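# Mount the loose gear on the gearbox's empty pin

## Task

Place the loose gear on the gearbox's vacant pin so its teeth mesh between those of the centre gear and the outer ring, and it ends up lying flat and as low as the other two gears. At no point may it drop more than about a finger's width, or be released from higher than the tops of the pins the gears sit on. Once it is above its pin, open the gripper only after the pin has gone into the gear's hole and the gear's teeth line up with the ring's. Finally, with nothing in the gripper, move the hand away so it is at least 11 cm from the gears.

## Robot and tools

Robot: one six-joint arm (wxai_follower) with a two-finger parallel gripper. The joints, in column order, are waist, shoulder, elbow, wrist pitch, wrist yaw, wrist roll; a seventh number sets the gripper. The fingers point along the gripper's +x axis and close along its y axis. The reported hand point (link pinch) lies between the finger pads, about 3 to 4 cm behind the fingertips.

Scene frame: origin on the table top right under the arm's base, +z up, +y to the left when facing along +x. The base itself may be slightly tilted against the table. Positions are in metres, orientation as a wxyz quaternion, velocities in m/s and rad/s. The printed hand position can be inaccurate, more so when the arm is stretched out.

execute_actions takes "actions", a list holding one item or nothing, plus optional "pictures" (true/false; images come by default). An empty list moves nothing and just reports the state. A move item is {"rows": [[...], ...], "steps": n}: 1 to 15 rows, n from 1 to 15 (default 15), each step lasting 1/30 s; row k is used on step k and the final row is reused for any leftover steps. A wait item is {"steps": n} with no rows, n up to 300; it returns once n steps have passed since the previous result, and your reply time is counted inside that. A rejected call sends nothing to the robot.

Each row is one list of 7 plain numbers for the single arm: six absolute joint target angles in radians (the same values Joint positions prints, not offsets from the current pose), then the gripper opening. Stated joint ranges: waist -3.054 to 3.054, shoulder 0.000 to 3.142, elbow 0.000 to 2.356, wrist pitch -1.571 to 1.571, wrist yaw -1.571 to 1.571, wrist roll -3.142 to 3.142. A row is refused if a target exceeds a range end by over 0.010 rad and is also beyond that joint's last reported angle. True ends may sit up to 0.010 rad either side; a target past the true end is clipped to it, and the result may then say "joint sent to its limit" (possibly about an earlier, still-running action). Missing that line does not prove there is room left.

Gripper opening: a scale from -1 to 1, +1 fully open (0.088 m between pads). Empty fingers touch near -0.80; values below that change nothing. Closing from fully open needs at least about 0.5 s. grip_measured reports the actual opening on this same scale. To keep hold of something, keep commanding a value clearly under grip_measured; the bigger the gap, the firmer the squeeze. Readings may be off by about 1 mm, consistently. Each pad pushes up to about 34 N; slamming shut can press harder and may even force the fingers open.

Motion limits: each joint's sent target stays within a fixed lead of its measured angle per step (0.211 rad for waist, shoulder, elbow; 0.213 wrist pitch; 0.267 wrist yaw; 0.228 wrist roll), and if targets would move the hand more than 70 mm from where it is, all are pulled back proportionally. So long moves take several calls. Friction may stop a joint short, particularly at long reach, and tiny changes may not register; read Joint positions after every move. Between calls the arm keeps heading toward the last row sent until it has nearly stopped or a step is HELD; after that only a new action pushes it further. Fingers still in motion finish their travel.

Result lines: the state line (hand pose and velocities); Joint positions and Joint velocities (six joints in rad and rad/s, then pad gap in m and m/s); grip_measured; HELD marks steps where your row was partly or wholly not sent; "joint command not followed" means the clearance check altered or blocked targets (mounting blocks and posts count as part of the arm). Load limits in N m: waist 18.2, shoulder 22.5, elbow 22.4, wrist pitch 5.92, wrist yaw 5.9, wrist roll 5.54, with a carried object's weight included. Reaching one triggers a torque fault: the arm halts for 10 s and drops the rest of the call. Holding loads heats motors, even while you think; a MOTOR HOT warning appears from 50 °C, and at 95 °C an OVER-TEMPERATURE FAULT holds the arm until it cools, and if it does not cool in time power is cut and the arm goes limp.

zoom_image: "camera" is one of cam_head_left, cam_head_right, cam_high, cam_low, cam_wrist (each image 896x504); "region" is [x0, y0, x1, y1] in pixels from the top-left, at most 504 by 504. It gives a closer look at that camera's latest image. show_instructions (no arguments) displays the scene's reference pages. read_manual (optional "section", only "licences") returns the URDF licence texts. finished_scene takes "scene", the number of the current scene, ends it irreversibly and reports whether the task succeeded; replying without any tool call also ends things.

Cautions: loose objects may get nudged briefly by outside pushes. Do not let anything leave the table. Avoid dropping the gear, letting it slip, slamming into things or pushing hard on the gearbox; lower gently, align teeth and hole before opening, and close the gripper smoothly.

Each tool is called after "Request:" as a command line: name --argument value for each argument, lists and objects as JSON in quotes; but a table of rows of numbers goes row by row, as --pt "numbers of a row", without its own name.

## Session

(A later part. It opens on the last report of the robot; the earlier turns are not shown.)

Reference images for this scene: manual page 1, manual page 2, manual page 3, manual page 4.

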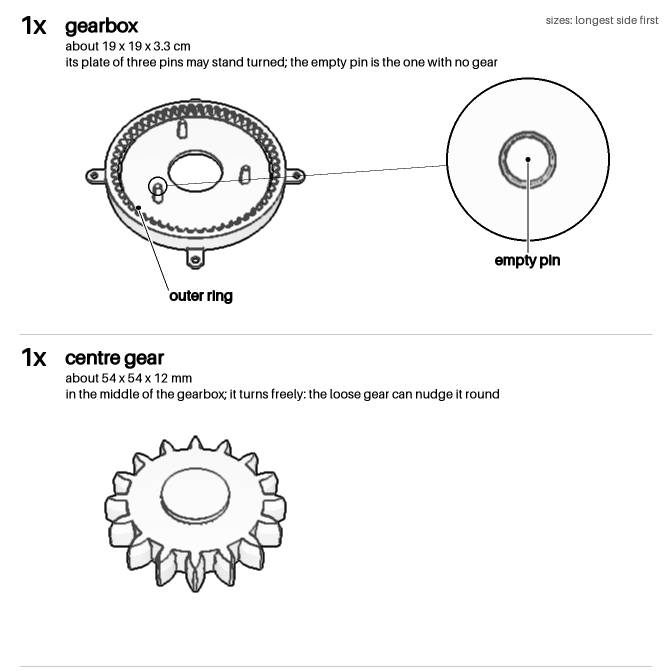

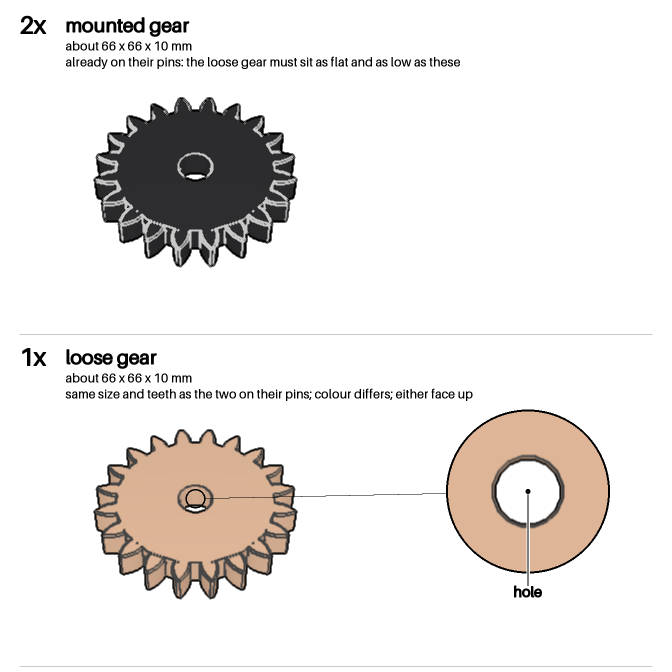

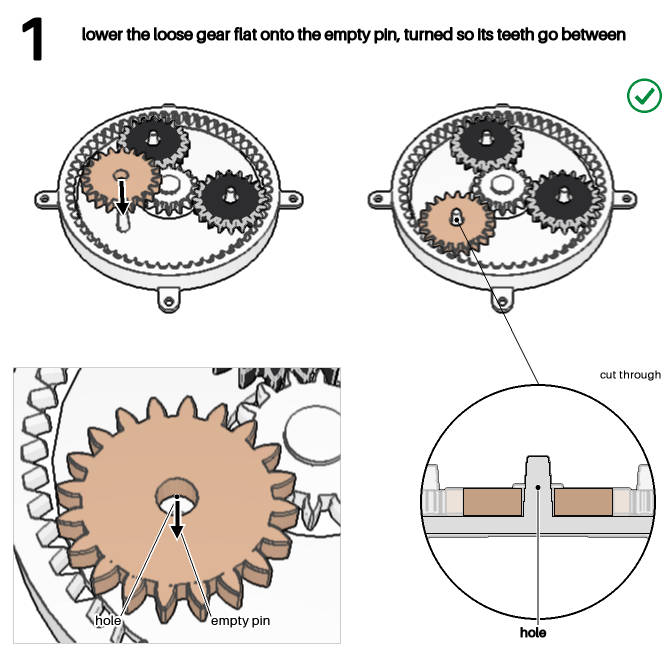

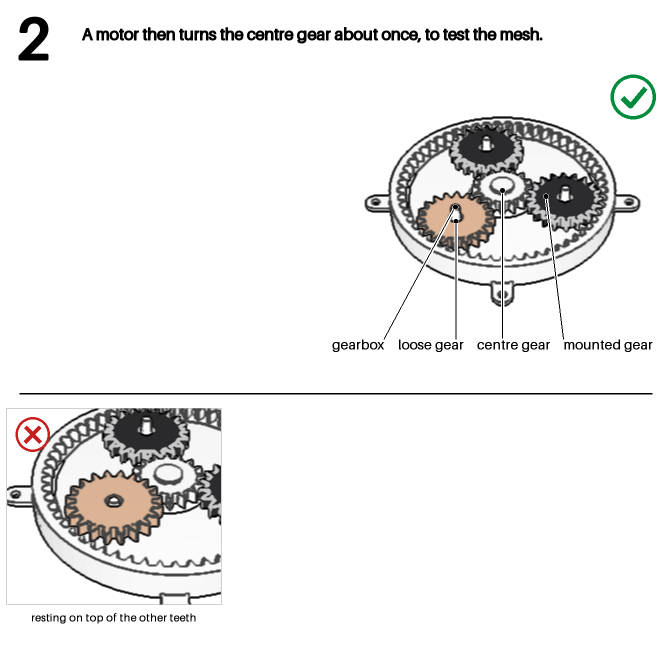

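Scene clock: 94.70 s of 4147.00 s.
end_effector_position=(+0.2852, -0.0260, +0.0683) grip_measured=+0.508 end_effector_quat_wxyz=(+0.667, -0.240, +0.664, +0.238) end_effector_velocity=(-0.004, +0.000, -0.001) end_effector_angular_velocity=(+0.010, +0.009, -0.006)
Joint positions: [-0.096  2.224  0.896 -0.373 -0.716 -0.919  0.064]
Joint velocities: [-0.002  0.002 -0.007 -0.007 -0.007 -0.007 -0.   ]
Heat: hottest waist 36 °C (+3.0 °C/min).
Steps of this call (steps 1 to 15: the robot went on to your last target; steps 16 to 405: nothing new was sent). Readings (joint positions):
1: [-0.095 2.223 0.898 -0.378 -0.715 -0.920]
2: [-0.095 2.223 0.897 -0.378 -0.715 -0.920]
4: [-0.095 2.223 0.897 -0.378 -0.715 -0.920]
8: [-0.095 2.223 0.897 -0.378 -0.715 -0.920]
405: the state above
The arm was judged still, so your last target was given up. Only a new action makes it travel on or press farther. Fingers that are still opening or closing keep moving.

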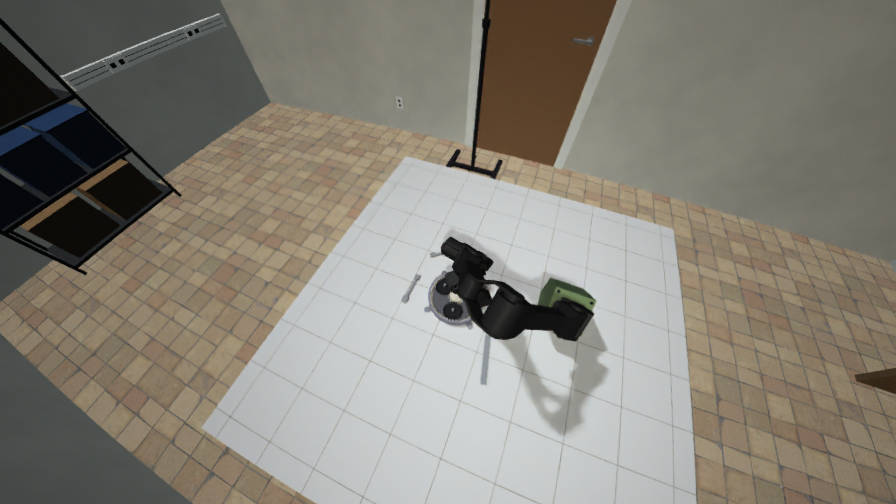

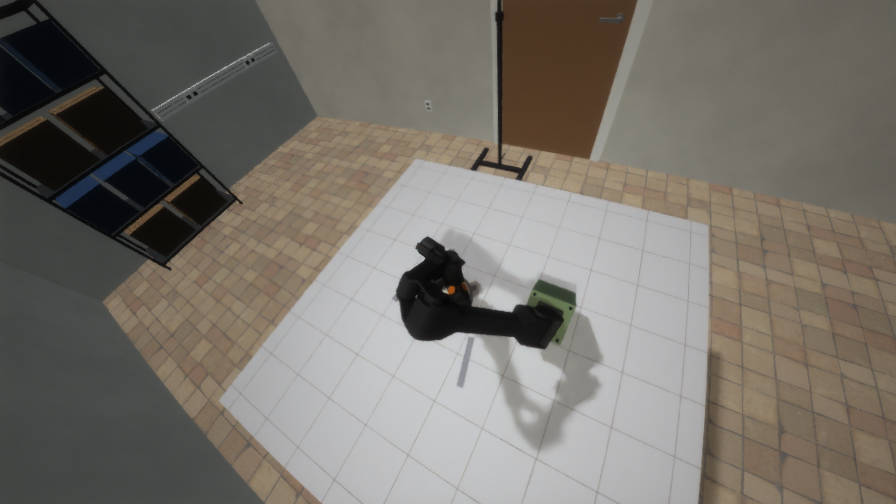

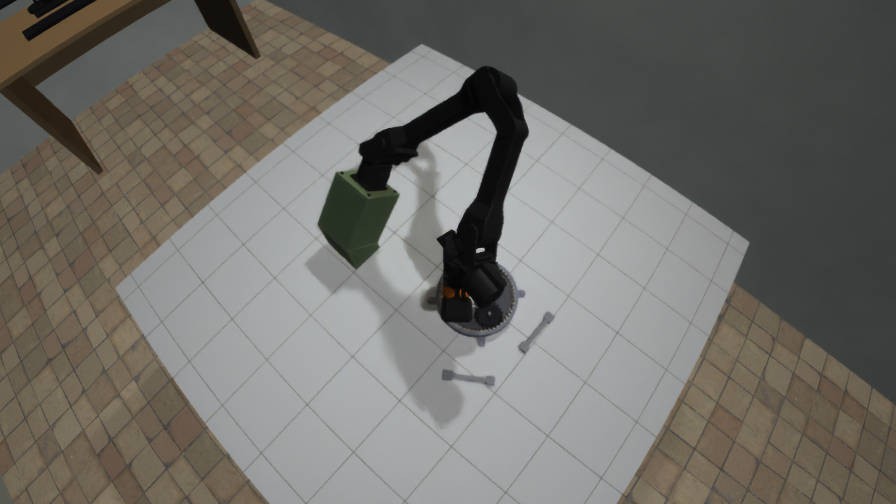

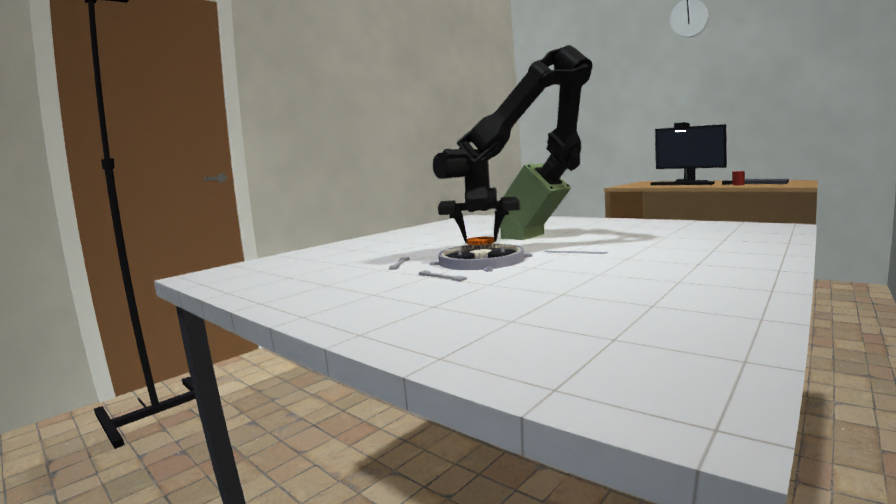

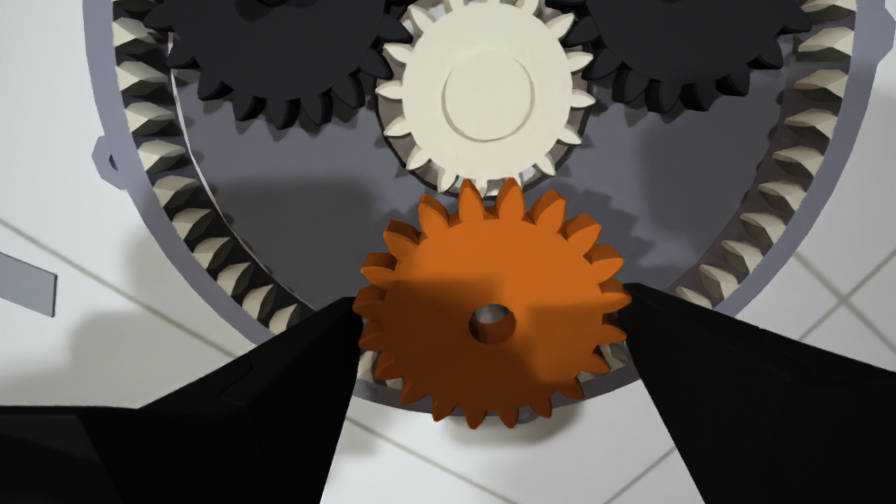

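Request:
show_instructions

Request:
execute_actions --actions '[{"rows":[[-0.088,2.236,0.896,-0.355,-0.716,-0.909,0.2],[-0.088,2.236,0.896,-0.355,-0.716,-0.909,0.2],[-0.088,2.236,0.896,-0.355,-0.716,-0.909,0.2],[-0.088,2.236,0.896,-0.355,-0.716,-0.909,0.2],[-0.088,2.236,0.896,-0.355,-0.716,-0.909,0.2],[-0.081,2.248,0.885,-0.338,-0.716,-0.899,0.2]]}]'

Request:
zoom_image --camera "cam_wrist" --region '[340,60,660,440]'

Reference images for this scene: manual page 1, manual page 2, manual page 3, manual page 4.

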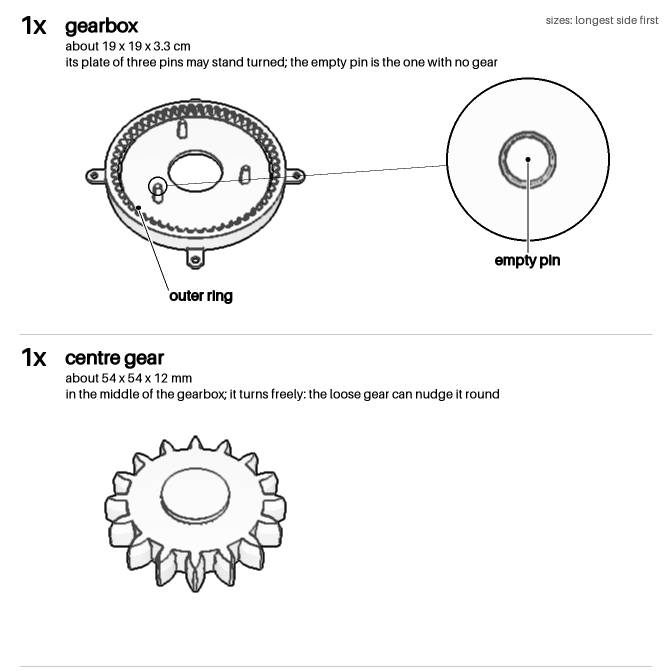

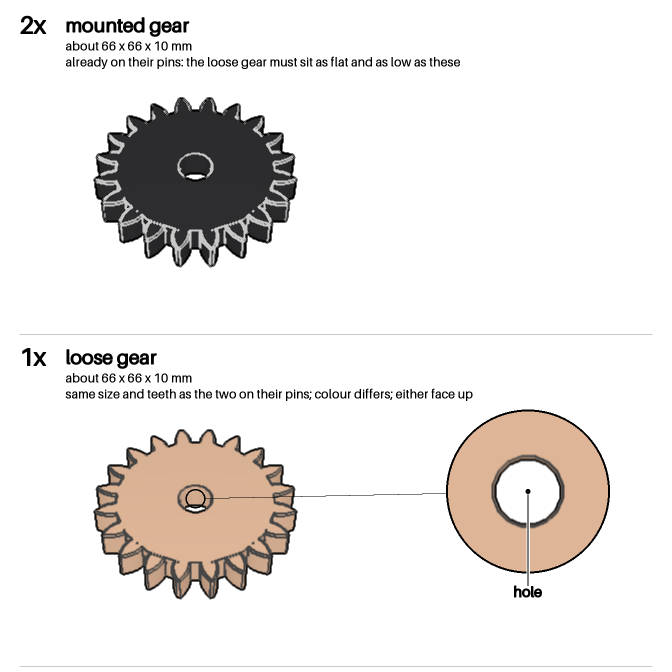

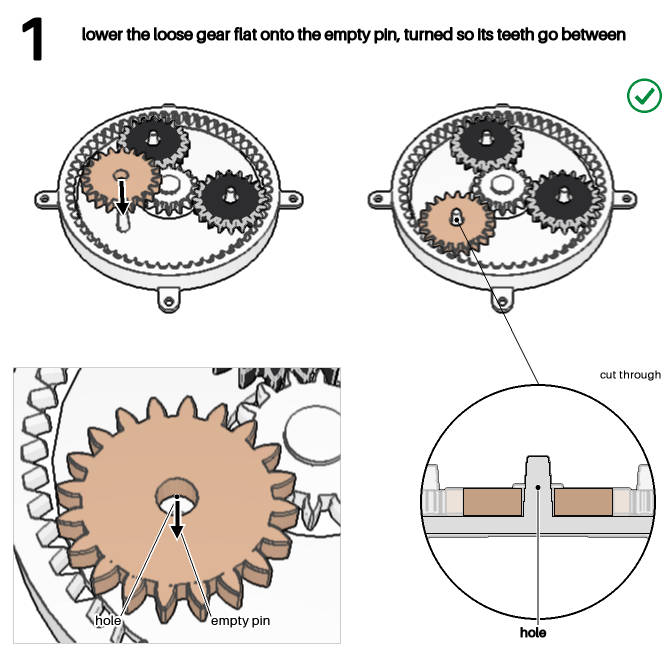

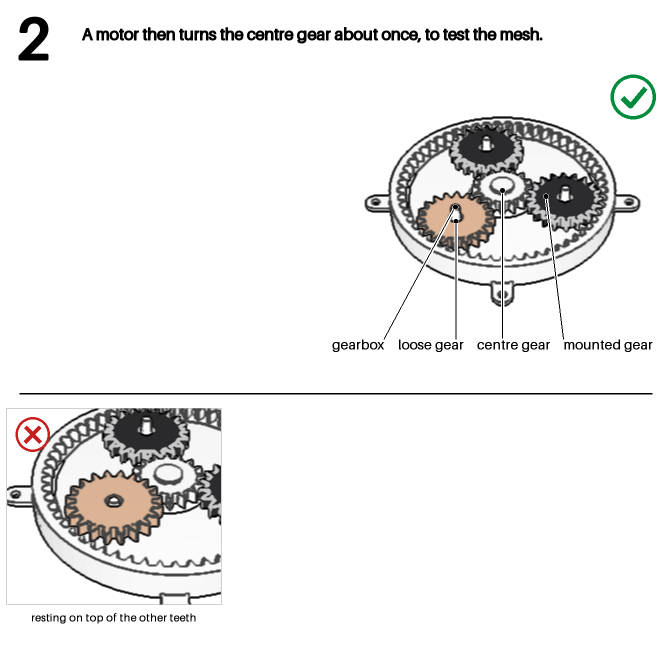

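Scene clock: 100.03 s of 4147.00 s.
end_effector_position=(+0.2873, -0.0292, +0.0680) grip_measured=+0.509 end_effector_quat_wxyz=(+0.670, -0.244, +0.662, +0.231) end_effector_velocity=(-0.003, +0.001, +0.000) end_effector_angular_velocity=(+0.009, +0.006, -0.002)
Joint positions: [-0.1    2.226  0.891 -0.348 -0.708 -0.904  0.064]
Joint velocities: [-0.002 -0.002 -0.007 -0.007 -0.007 -0.007 -0.   ]
Heat: hottest waist 36 °C (+3.0 °C/min).
Steps of this call (steps 1 to 145: nothing new was sent; steps 146 to 160: all 15 steps of this action). Readings (joint positions):
146: [-0.096 2.225 0.896 -0.373 -0.716 -0.918]
147: [-0.096 2.225 0.896 -0.372 -0.716 -0.917]
149: [-0.096 2.225 0.896 -0.370 -0.716 -0.915]
153: [-0.098 2.225 0.892 -0.357 -0.711 -0.908]
160: the state above

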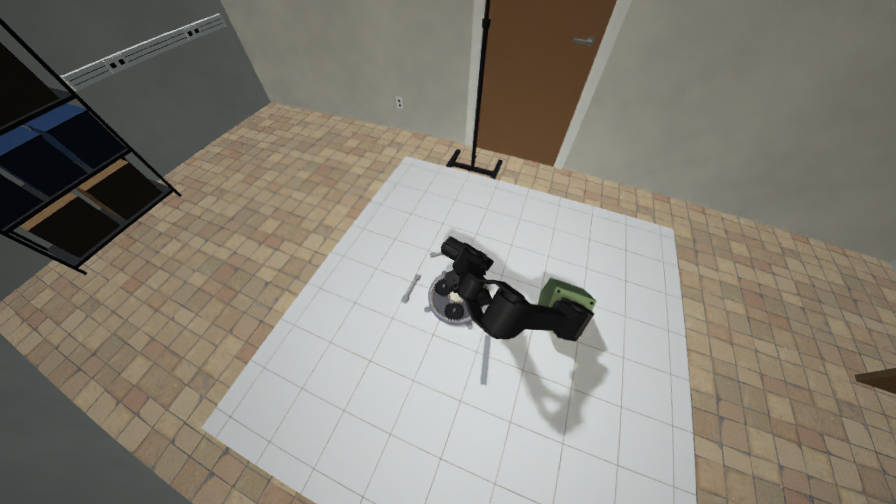

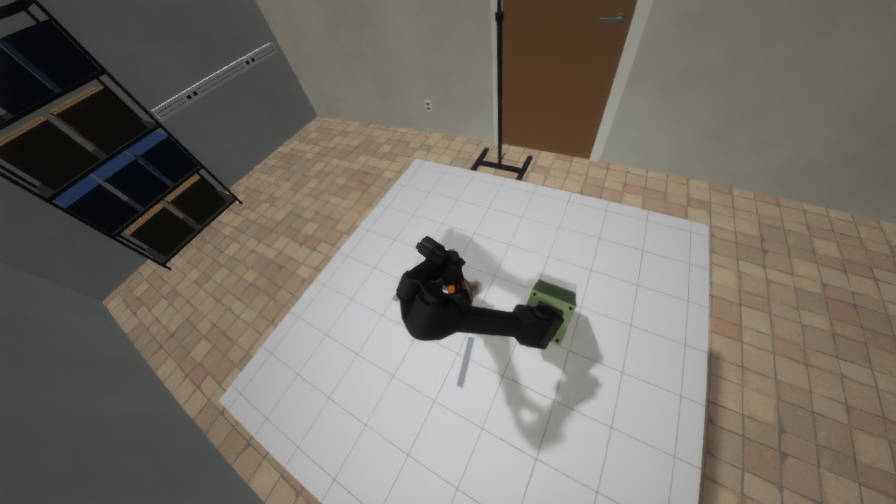

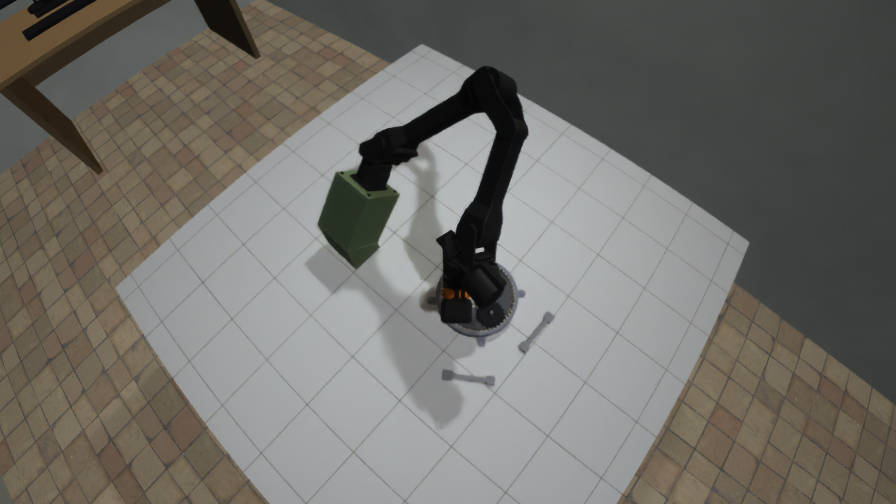

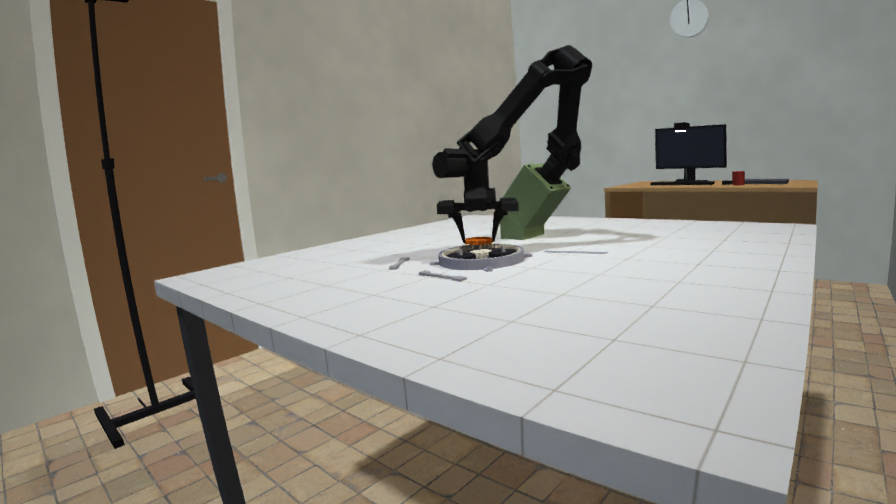

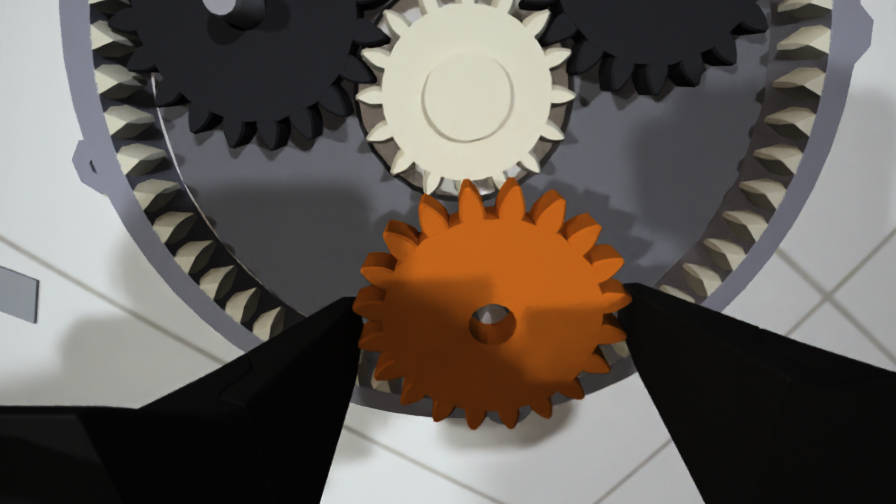

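Region (340, 60, 660, 440) of cam_wrist's 896x504 image, scaled by 1.326, with more detail than that image has; it fills the left 424 columns of this view, and the rest is white.

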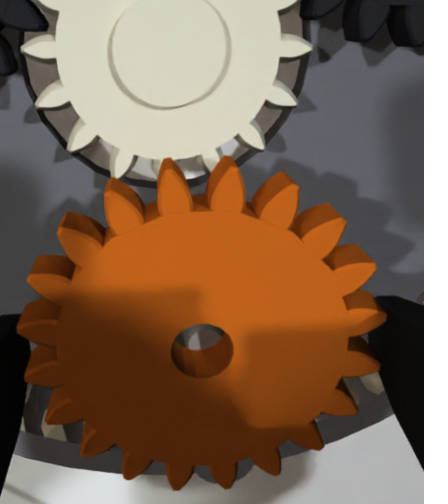

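Request:
execute_actions --actions '[{"rows":[[-0.085,2.226,0.896,-0.365,-0.716,-0.915,0.2],[-0.085,2.226,0.896,-0.365,-0.716,-0.915,0.2],[-0.085,2.226,0.896,-0.365,-0.716,-0.915,0.2],[-0.078,2.226,0.896,-0.365,-0.716,-0.915,0.2]]}]'

Request:
zoom_image --camera "cam_wrist" --region '[340,60,660,440]'

Scene clock: 108.10 s of 4147.00 s.
end_effector_position=(+0.2861, -0.0277, +0.0674) grip_measured=+0.509 end_effector_quat_wxyz=(+0.667, -0.242, +0.665, +0.234) end_effector_velocity=(+0.001, +0.001, +0.001) end_effector_angular_velocity=(+0.007, -0.001, +0.004)
Joint positions: [-0.095  2.228  0.896 -0.362 -0.71  -0.91   0.064]
Joint velocities: [-0.002 -0.002  0.002 -0.007 -0.007 -0.007  0.   ]
Heat: hottest waist 35 °C (+1.0 °C/min).
Steps of this call (steps 1 to 15: the robot went on to your last target; steps 16 to 227: nothing new was sent; steps 228 to 242: all 15 steps of this action). Readings (joint positions):
228: [-0.099 2.228 0.891 -0.342 -0.707 -0.903]
229: [-0.099 2.228 0.892 -0.345 -0.708 -0.903]
231: [-0.098 2.228 0.893 -0.352 -0.710 -0.905]
235: [-0.096 2.228 0.895 -0.360 -0.710 -0.909]
242: the state above

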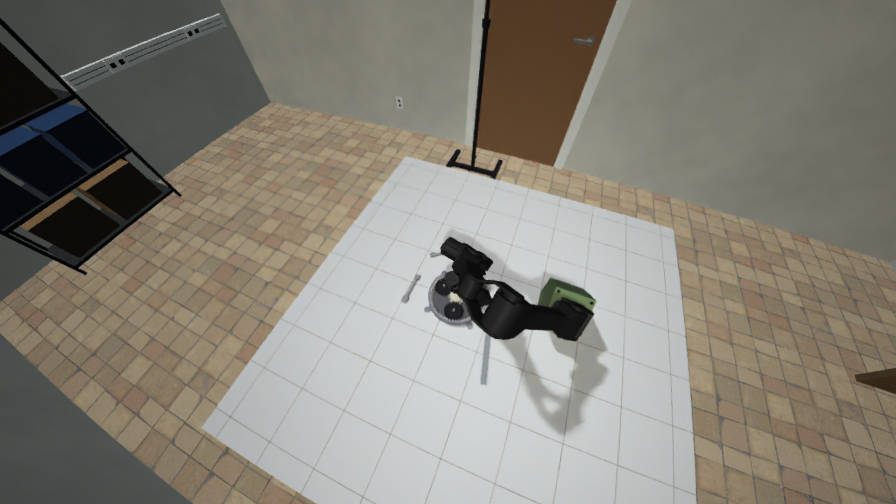

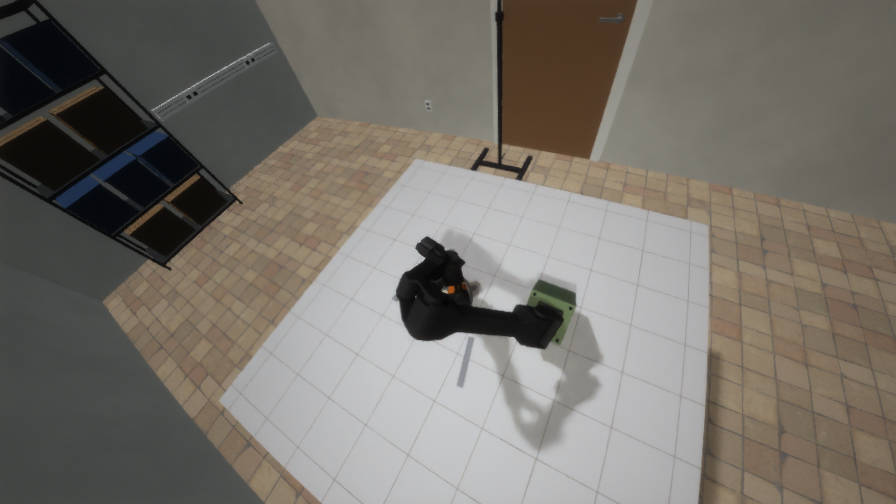

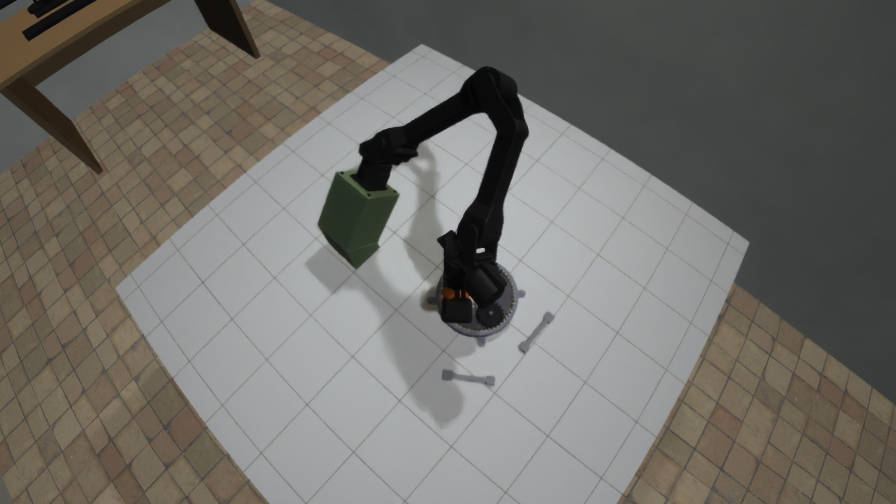

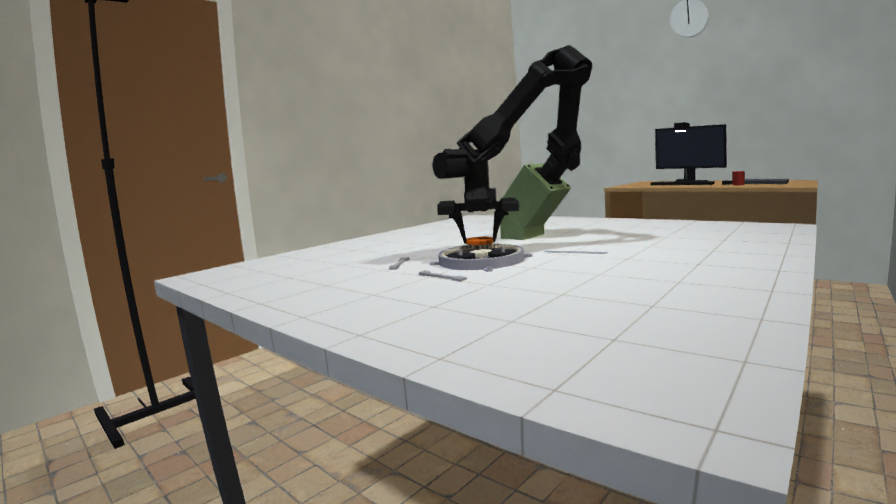

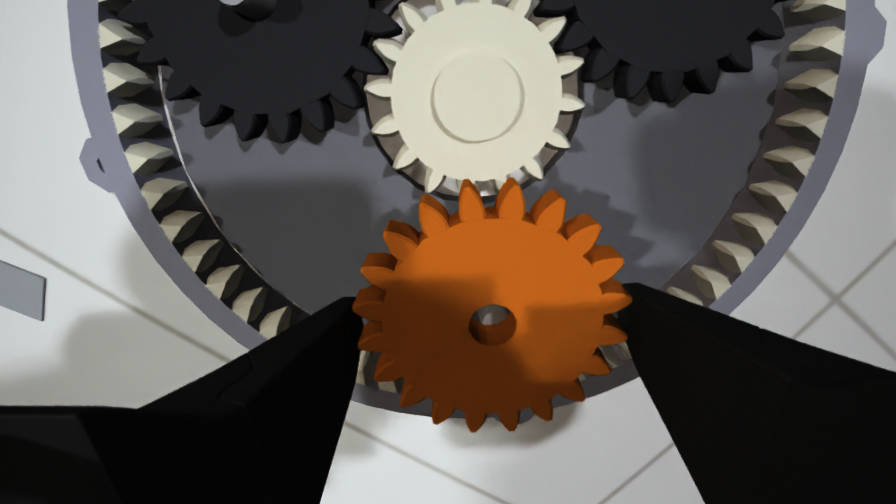

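Region (340, 60, 660, 440) of cam_wrist's 896x504 image, scaled by 1.326, with more detail than that image has; it fills the left 424 columns of this view, and the rest is white.

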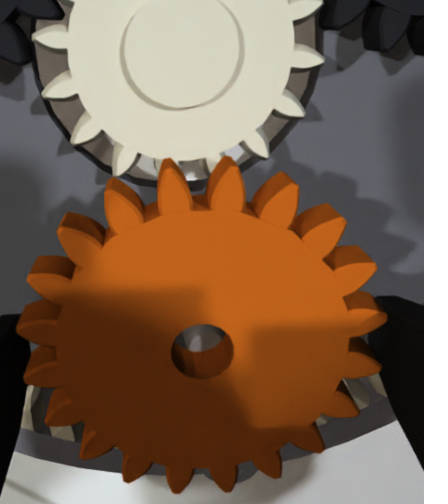

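Request:
execute_actions --actions '[{"rows":[[-0.072,2.235,0.896,-0.362,-0.714,-0.912,0.2],[-0.072,2.235,0.896,-0.362,-0.714,-0.912,0.2],[-0.066,2.235,0.896,-0.362,-0.714,-0.912,0.2]]}]'

Request:
zoom_image --camera "cam_wrist" --region '[340,60,660,440]'

Scene clock: 112.60 s of 4147.00 s.
end_effector_position=(+0.2857, -0.0269, +0.0670) grip_measured=+0.509 end_effector_quat_wxyz=(+0.665, -0.242, +0.666, +0.235) end_effector_velocity=(-0.003, +0.001, +0.000) end_effector_angular_velocity=(+0.009, +0.006, -0.002)
Joint positions: [-0.092  2.227  0.896 -0.366 -0.708 -0.911  0.064]
Joint velocities: [-0.002 -0.002 -0.007 -0.007 -0.007 -0.007 -0.   ]
Heat: hottest waist 35 °C (+1.0 °C/min).
Steps of this call (steps 1 to 15: the robot went on to your last target; steps 16 to 120: nothing new was sent; steps 121 to 135: all 15 steps of this action). Readings (joint positions):
121: [-0.093 2.227 0.896 -0.366 -0.710 -0.911]
122: [-0.093 2.227 0.896 -0.366 -0.710 -0.911]
124: [-0.093 2.227 0.896 -0.365 -0.709 -0.911]
128: [-0.092 2.227 0.896 -0.366 -0.708 -0.911]
135: the state above

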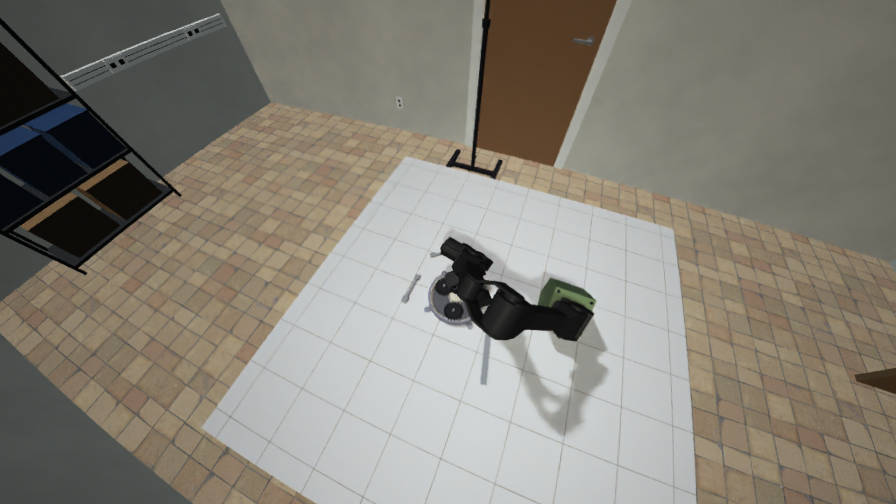

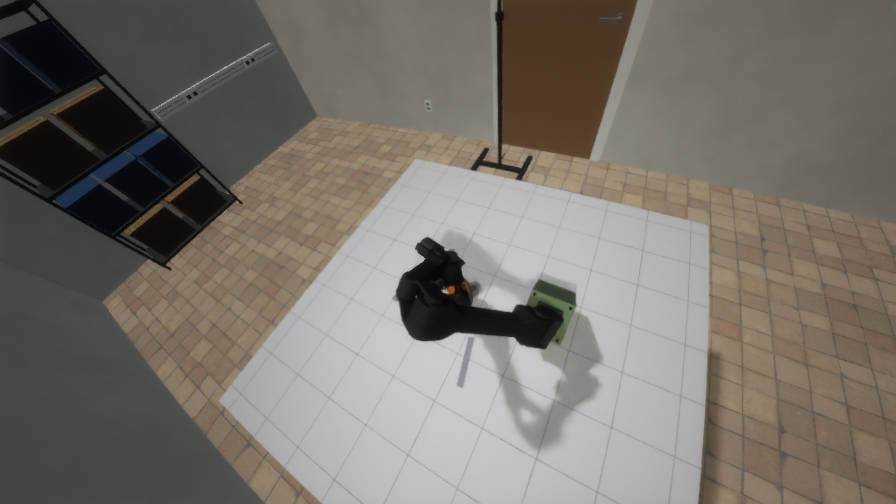

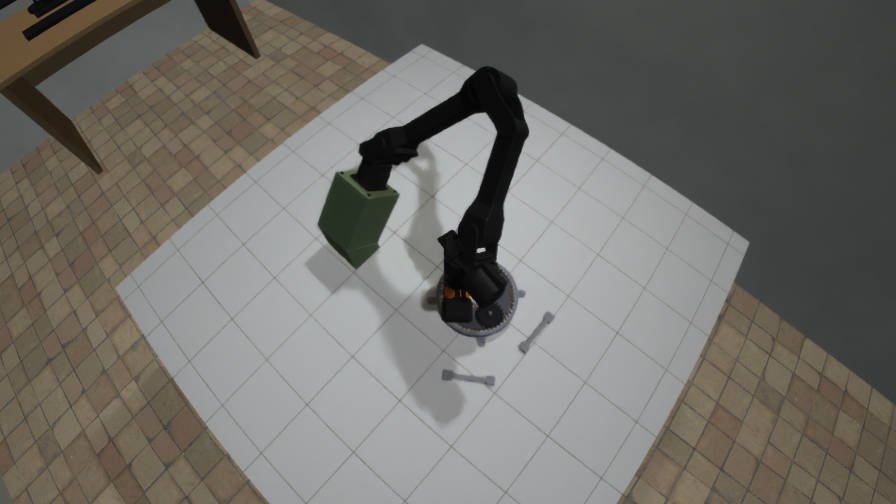

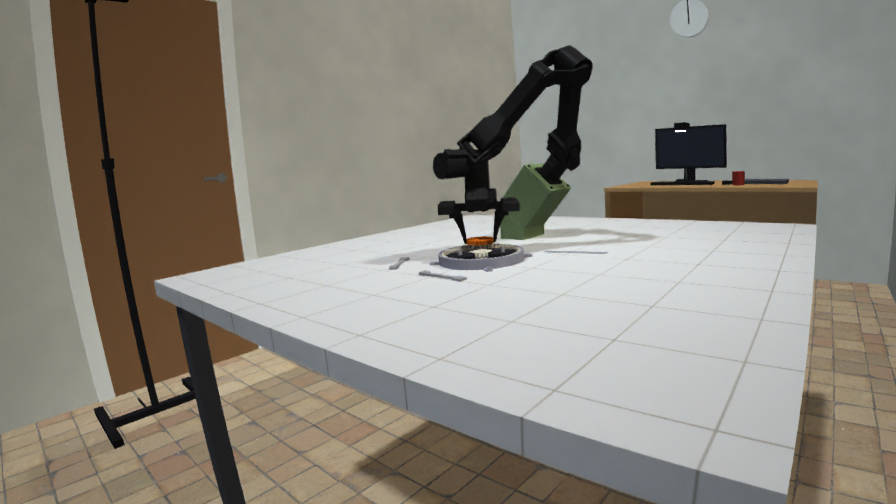

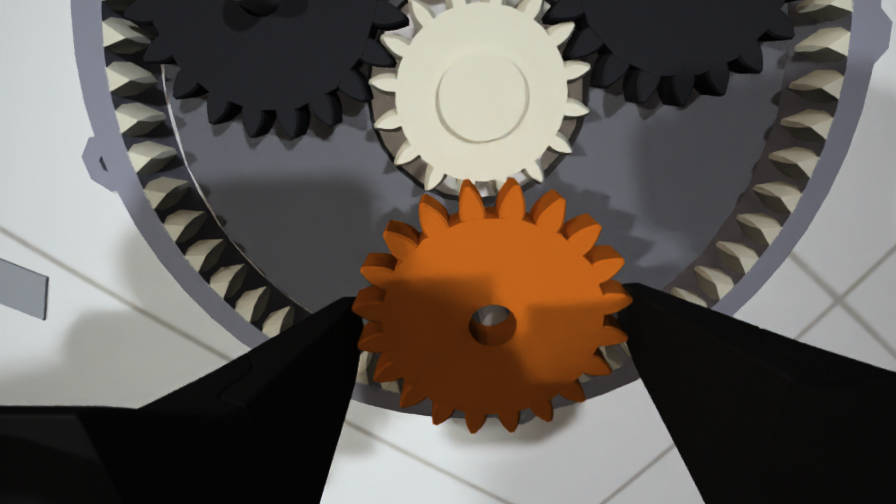

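Region (340, 60, 660, 440) of cam_wrist's 896x504 image, scaled by 1.326, with more detail than that image has; it fills the left 424 columns of this view, and the rest is white.

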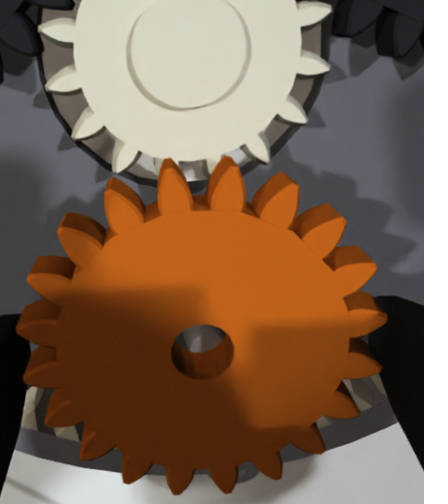

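Request:
execute_actions --actions '[{"rows":[[-0.085,2.235,0.903,-0.362,-0.712,-0.912,0.2],[-0.085,2.235,0.903,-0.362,-0.712,-0.912,0.2],[-0.085,2.24,0.905,-0.358,-0.712,-0.912,0.2],[-0.085,2.245,0.905,-0.355,-0.712,-0.912,0.2],[-0.085,2.25,0.905,-0.352,-0.712,-0.91,0.2]]}]'

Request:
zoom_image --camera "cam_wrist" --region '[340,60,660,440]'

Scene clock: 119.40 s of 4147.00 s.
end_effector_position=(+0.2877, -0.0283, +0.0669) grip_measured=+0.509 end_effector_quat_wxyz=(+0.667, -0.245, +0.663, +0.235) end_effector_velocity=(-0.002, -0.002, -0.001) end_effector_angular_velocity=(+0.008, -0.001, -0.018)
Joint positions: [-0.094  2.231  0.899 -0.357 -0.707 -0.911  0.064]
Joint velocities: [-0.007  0.007 -0.007  0.007 -0.007  0.007  0.   ]
Heat: hottest shoulder 35 °C (+0.0 °C/min).
Steps of this call (steps 1 to 15: the robot went on to your last target; steps 16 to 189: nothing new was sent; steps 190 to 204: all 15 steps of this action). Readings (joint positions):
190: [-0.089 2.226 0.897 -0.364 -0.705 -0.911]
191: [-0.090 2.226 0.897 -0.364 -0.705 -0.911]
193: [-0.090 2.226 0.898 -0.364 -0.706 -0.911]
197: [-0.092 2.228 0.898 -0.360 -0.707 -0.911]
204: the state above

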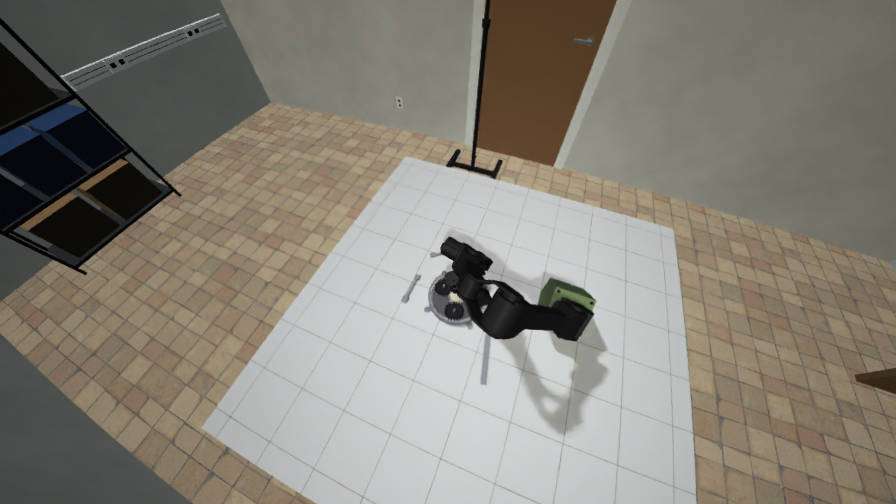

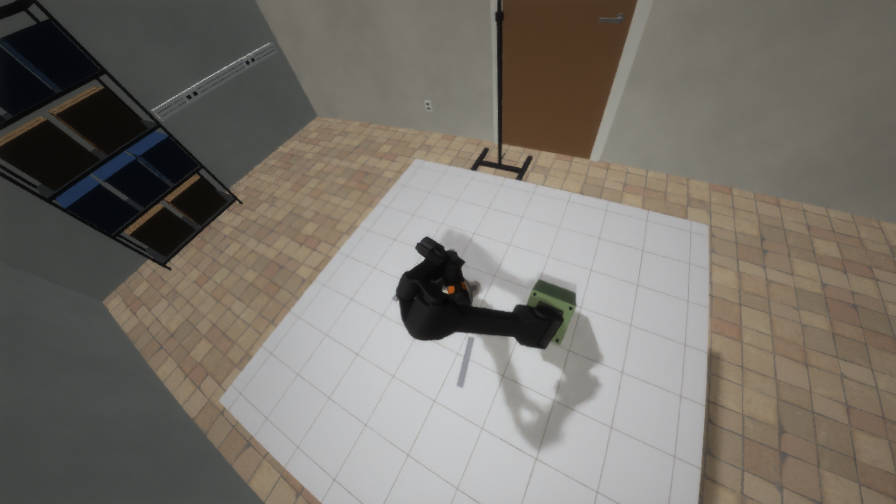

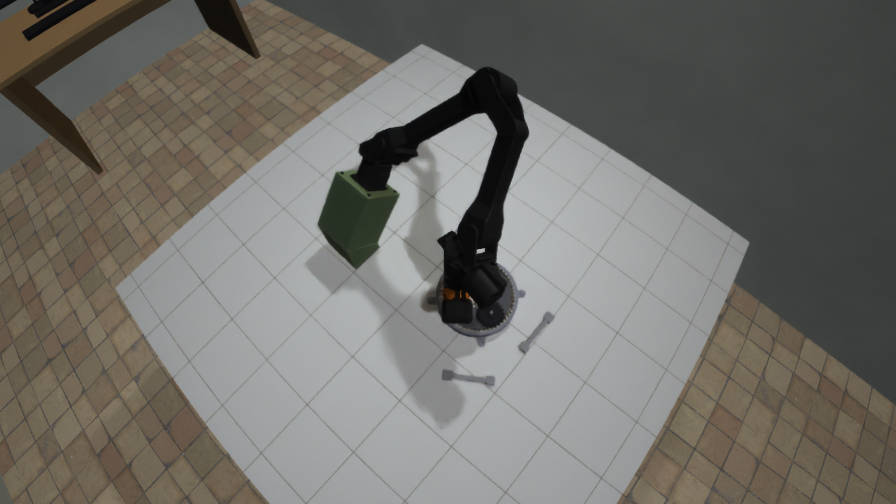

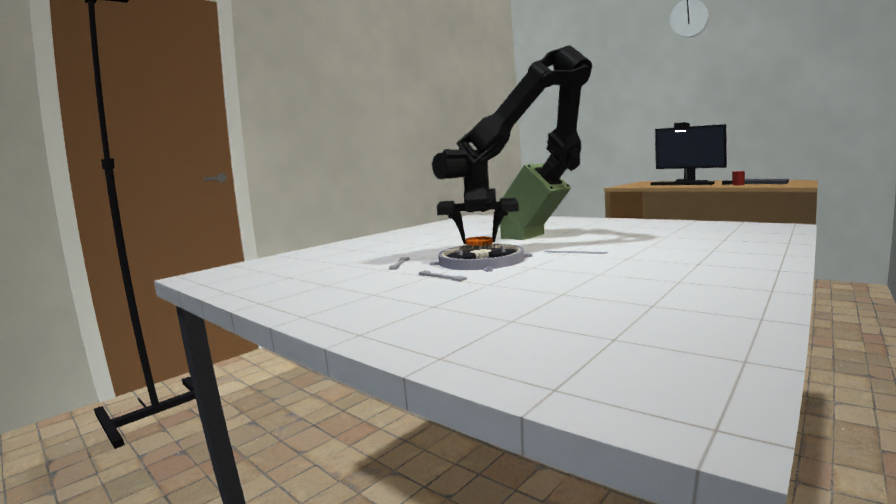

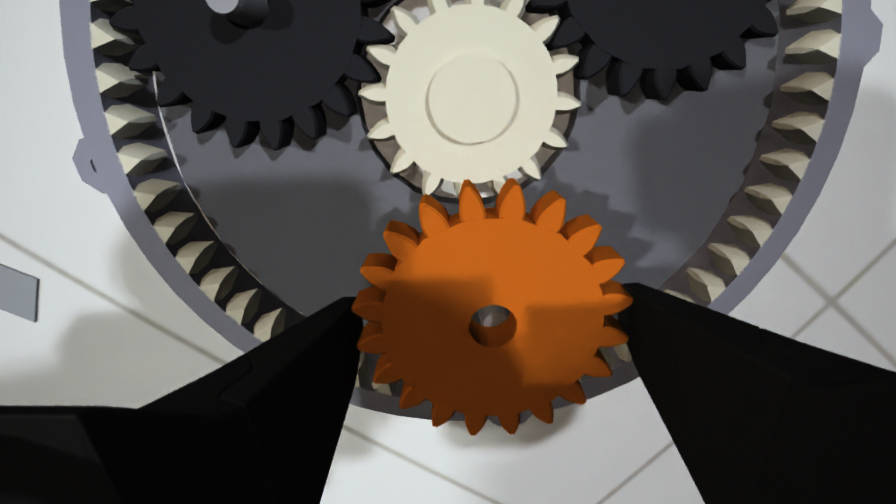

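Region (340, 60, 660, 440) of cam_wrist's 896x504 image, scaled by 1.326, with more detail than that image has; it fills the left 424 columns of this view, and the rest is white.

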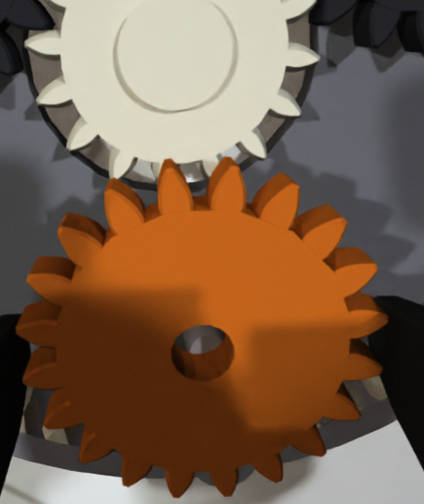

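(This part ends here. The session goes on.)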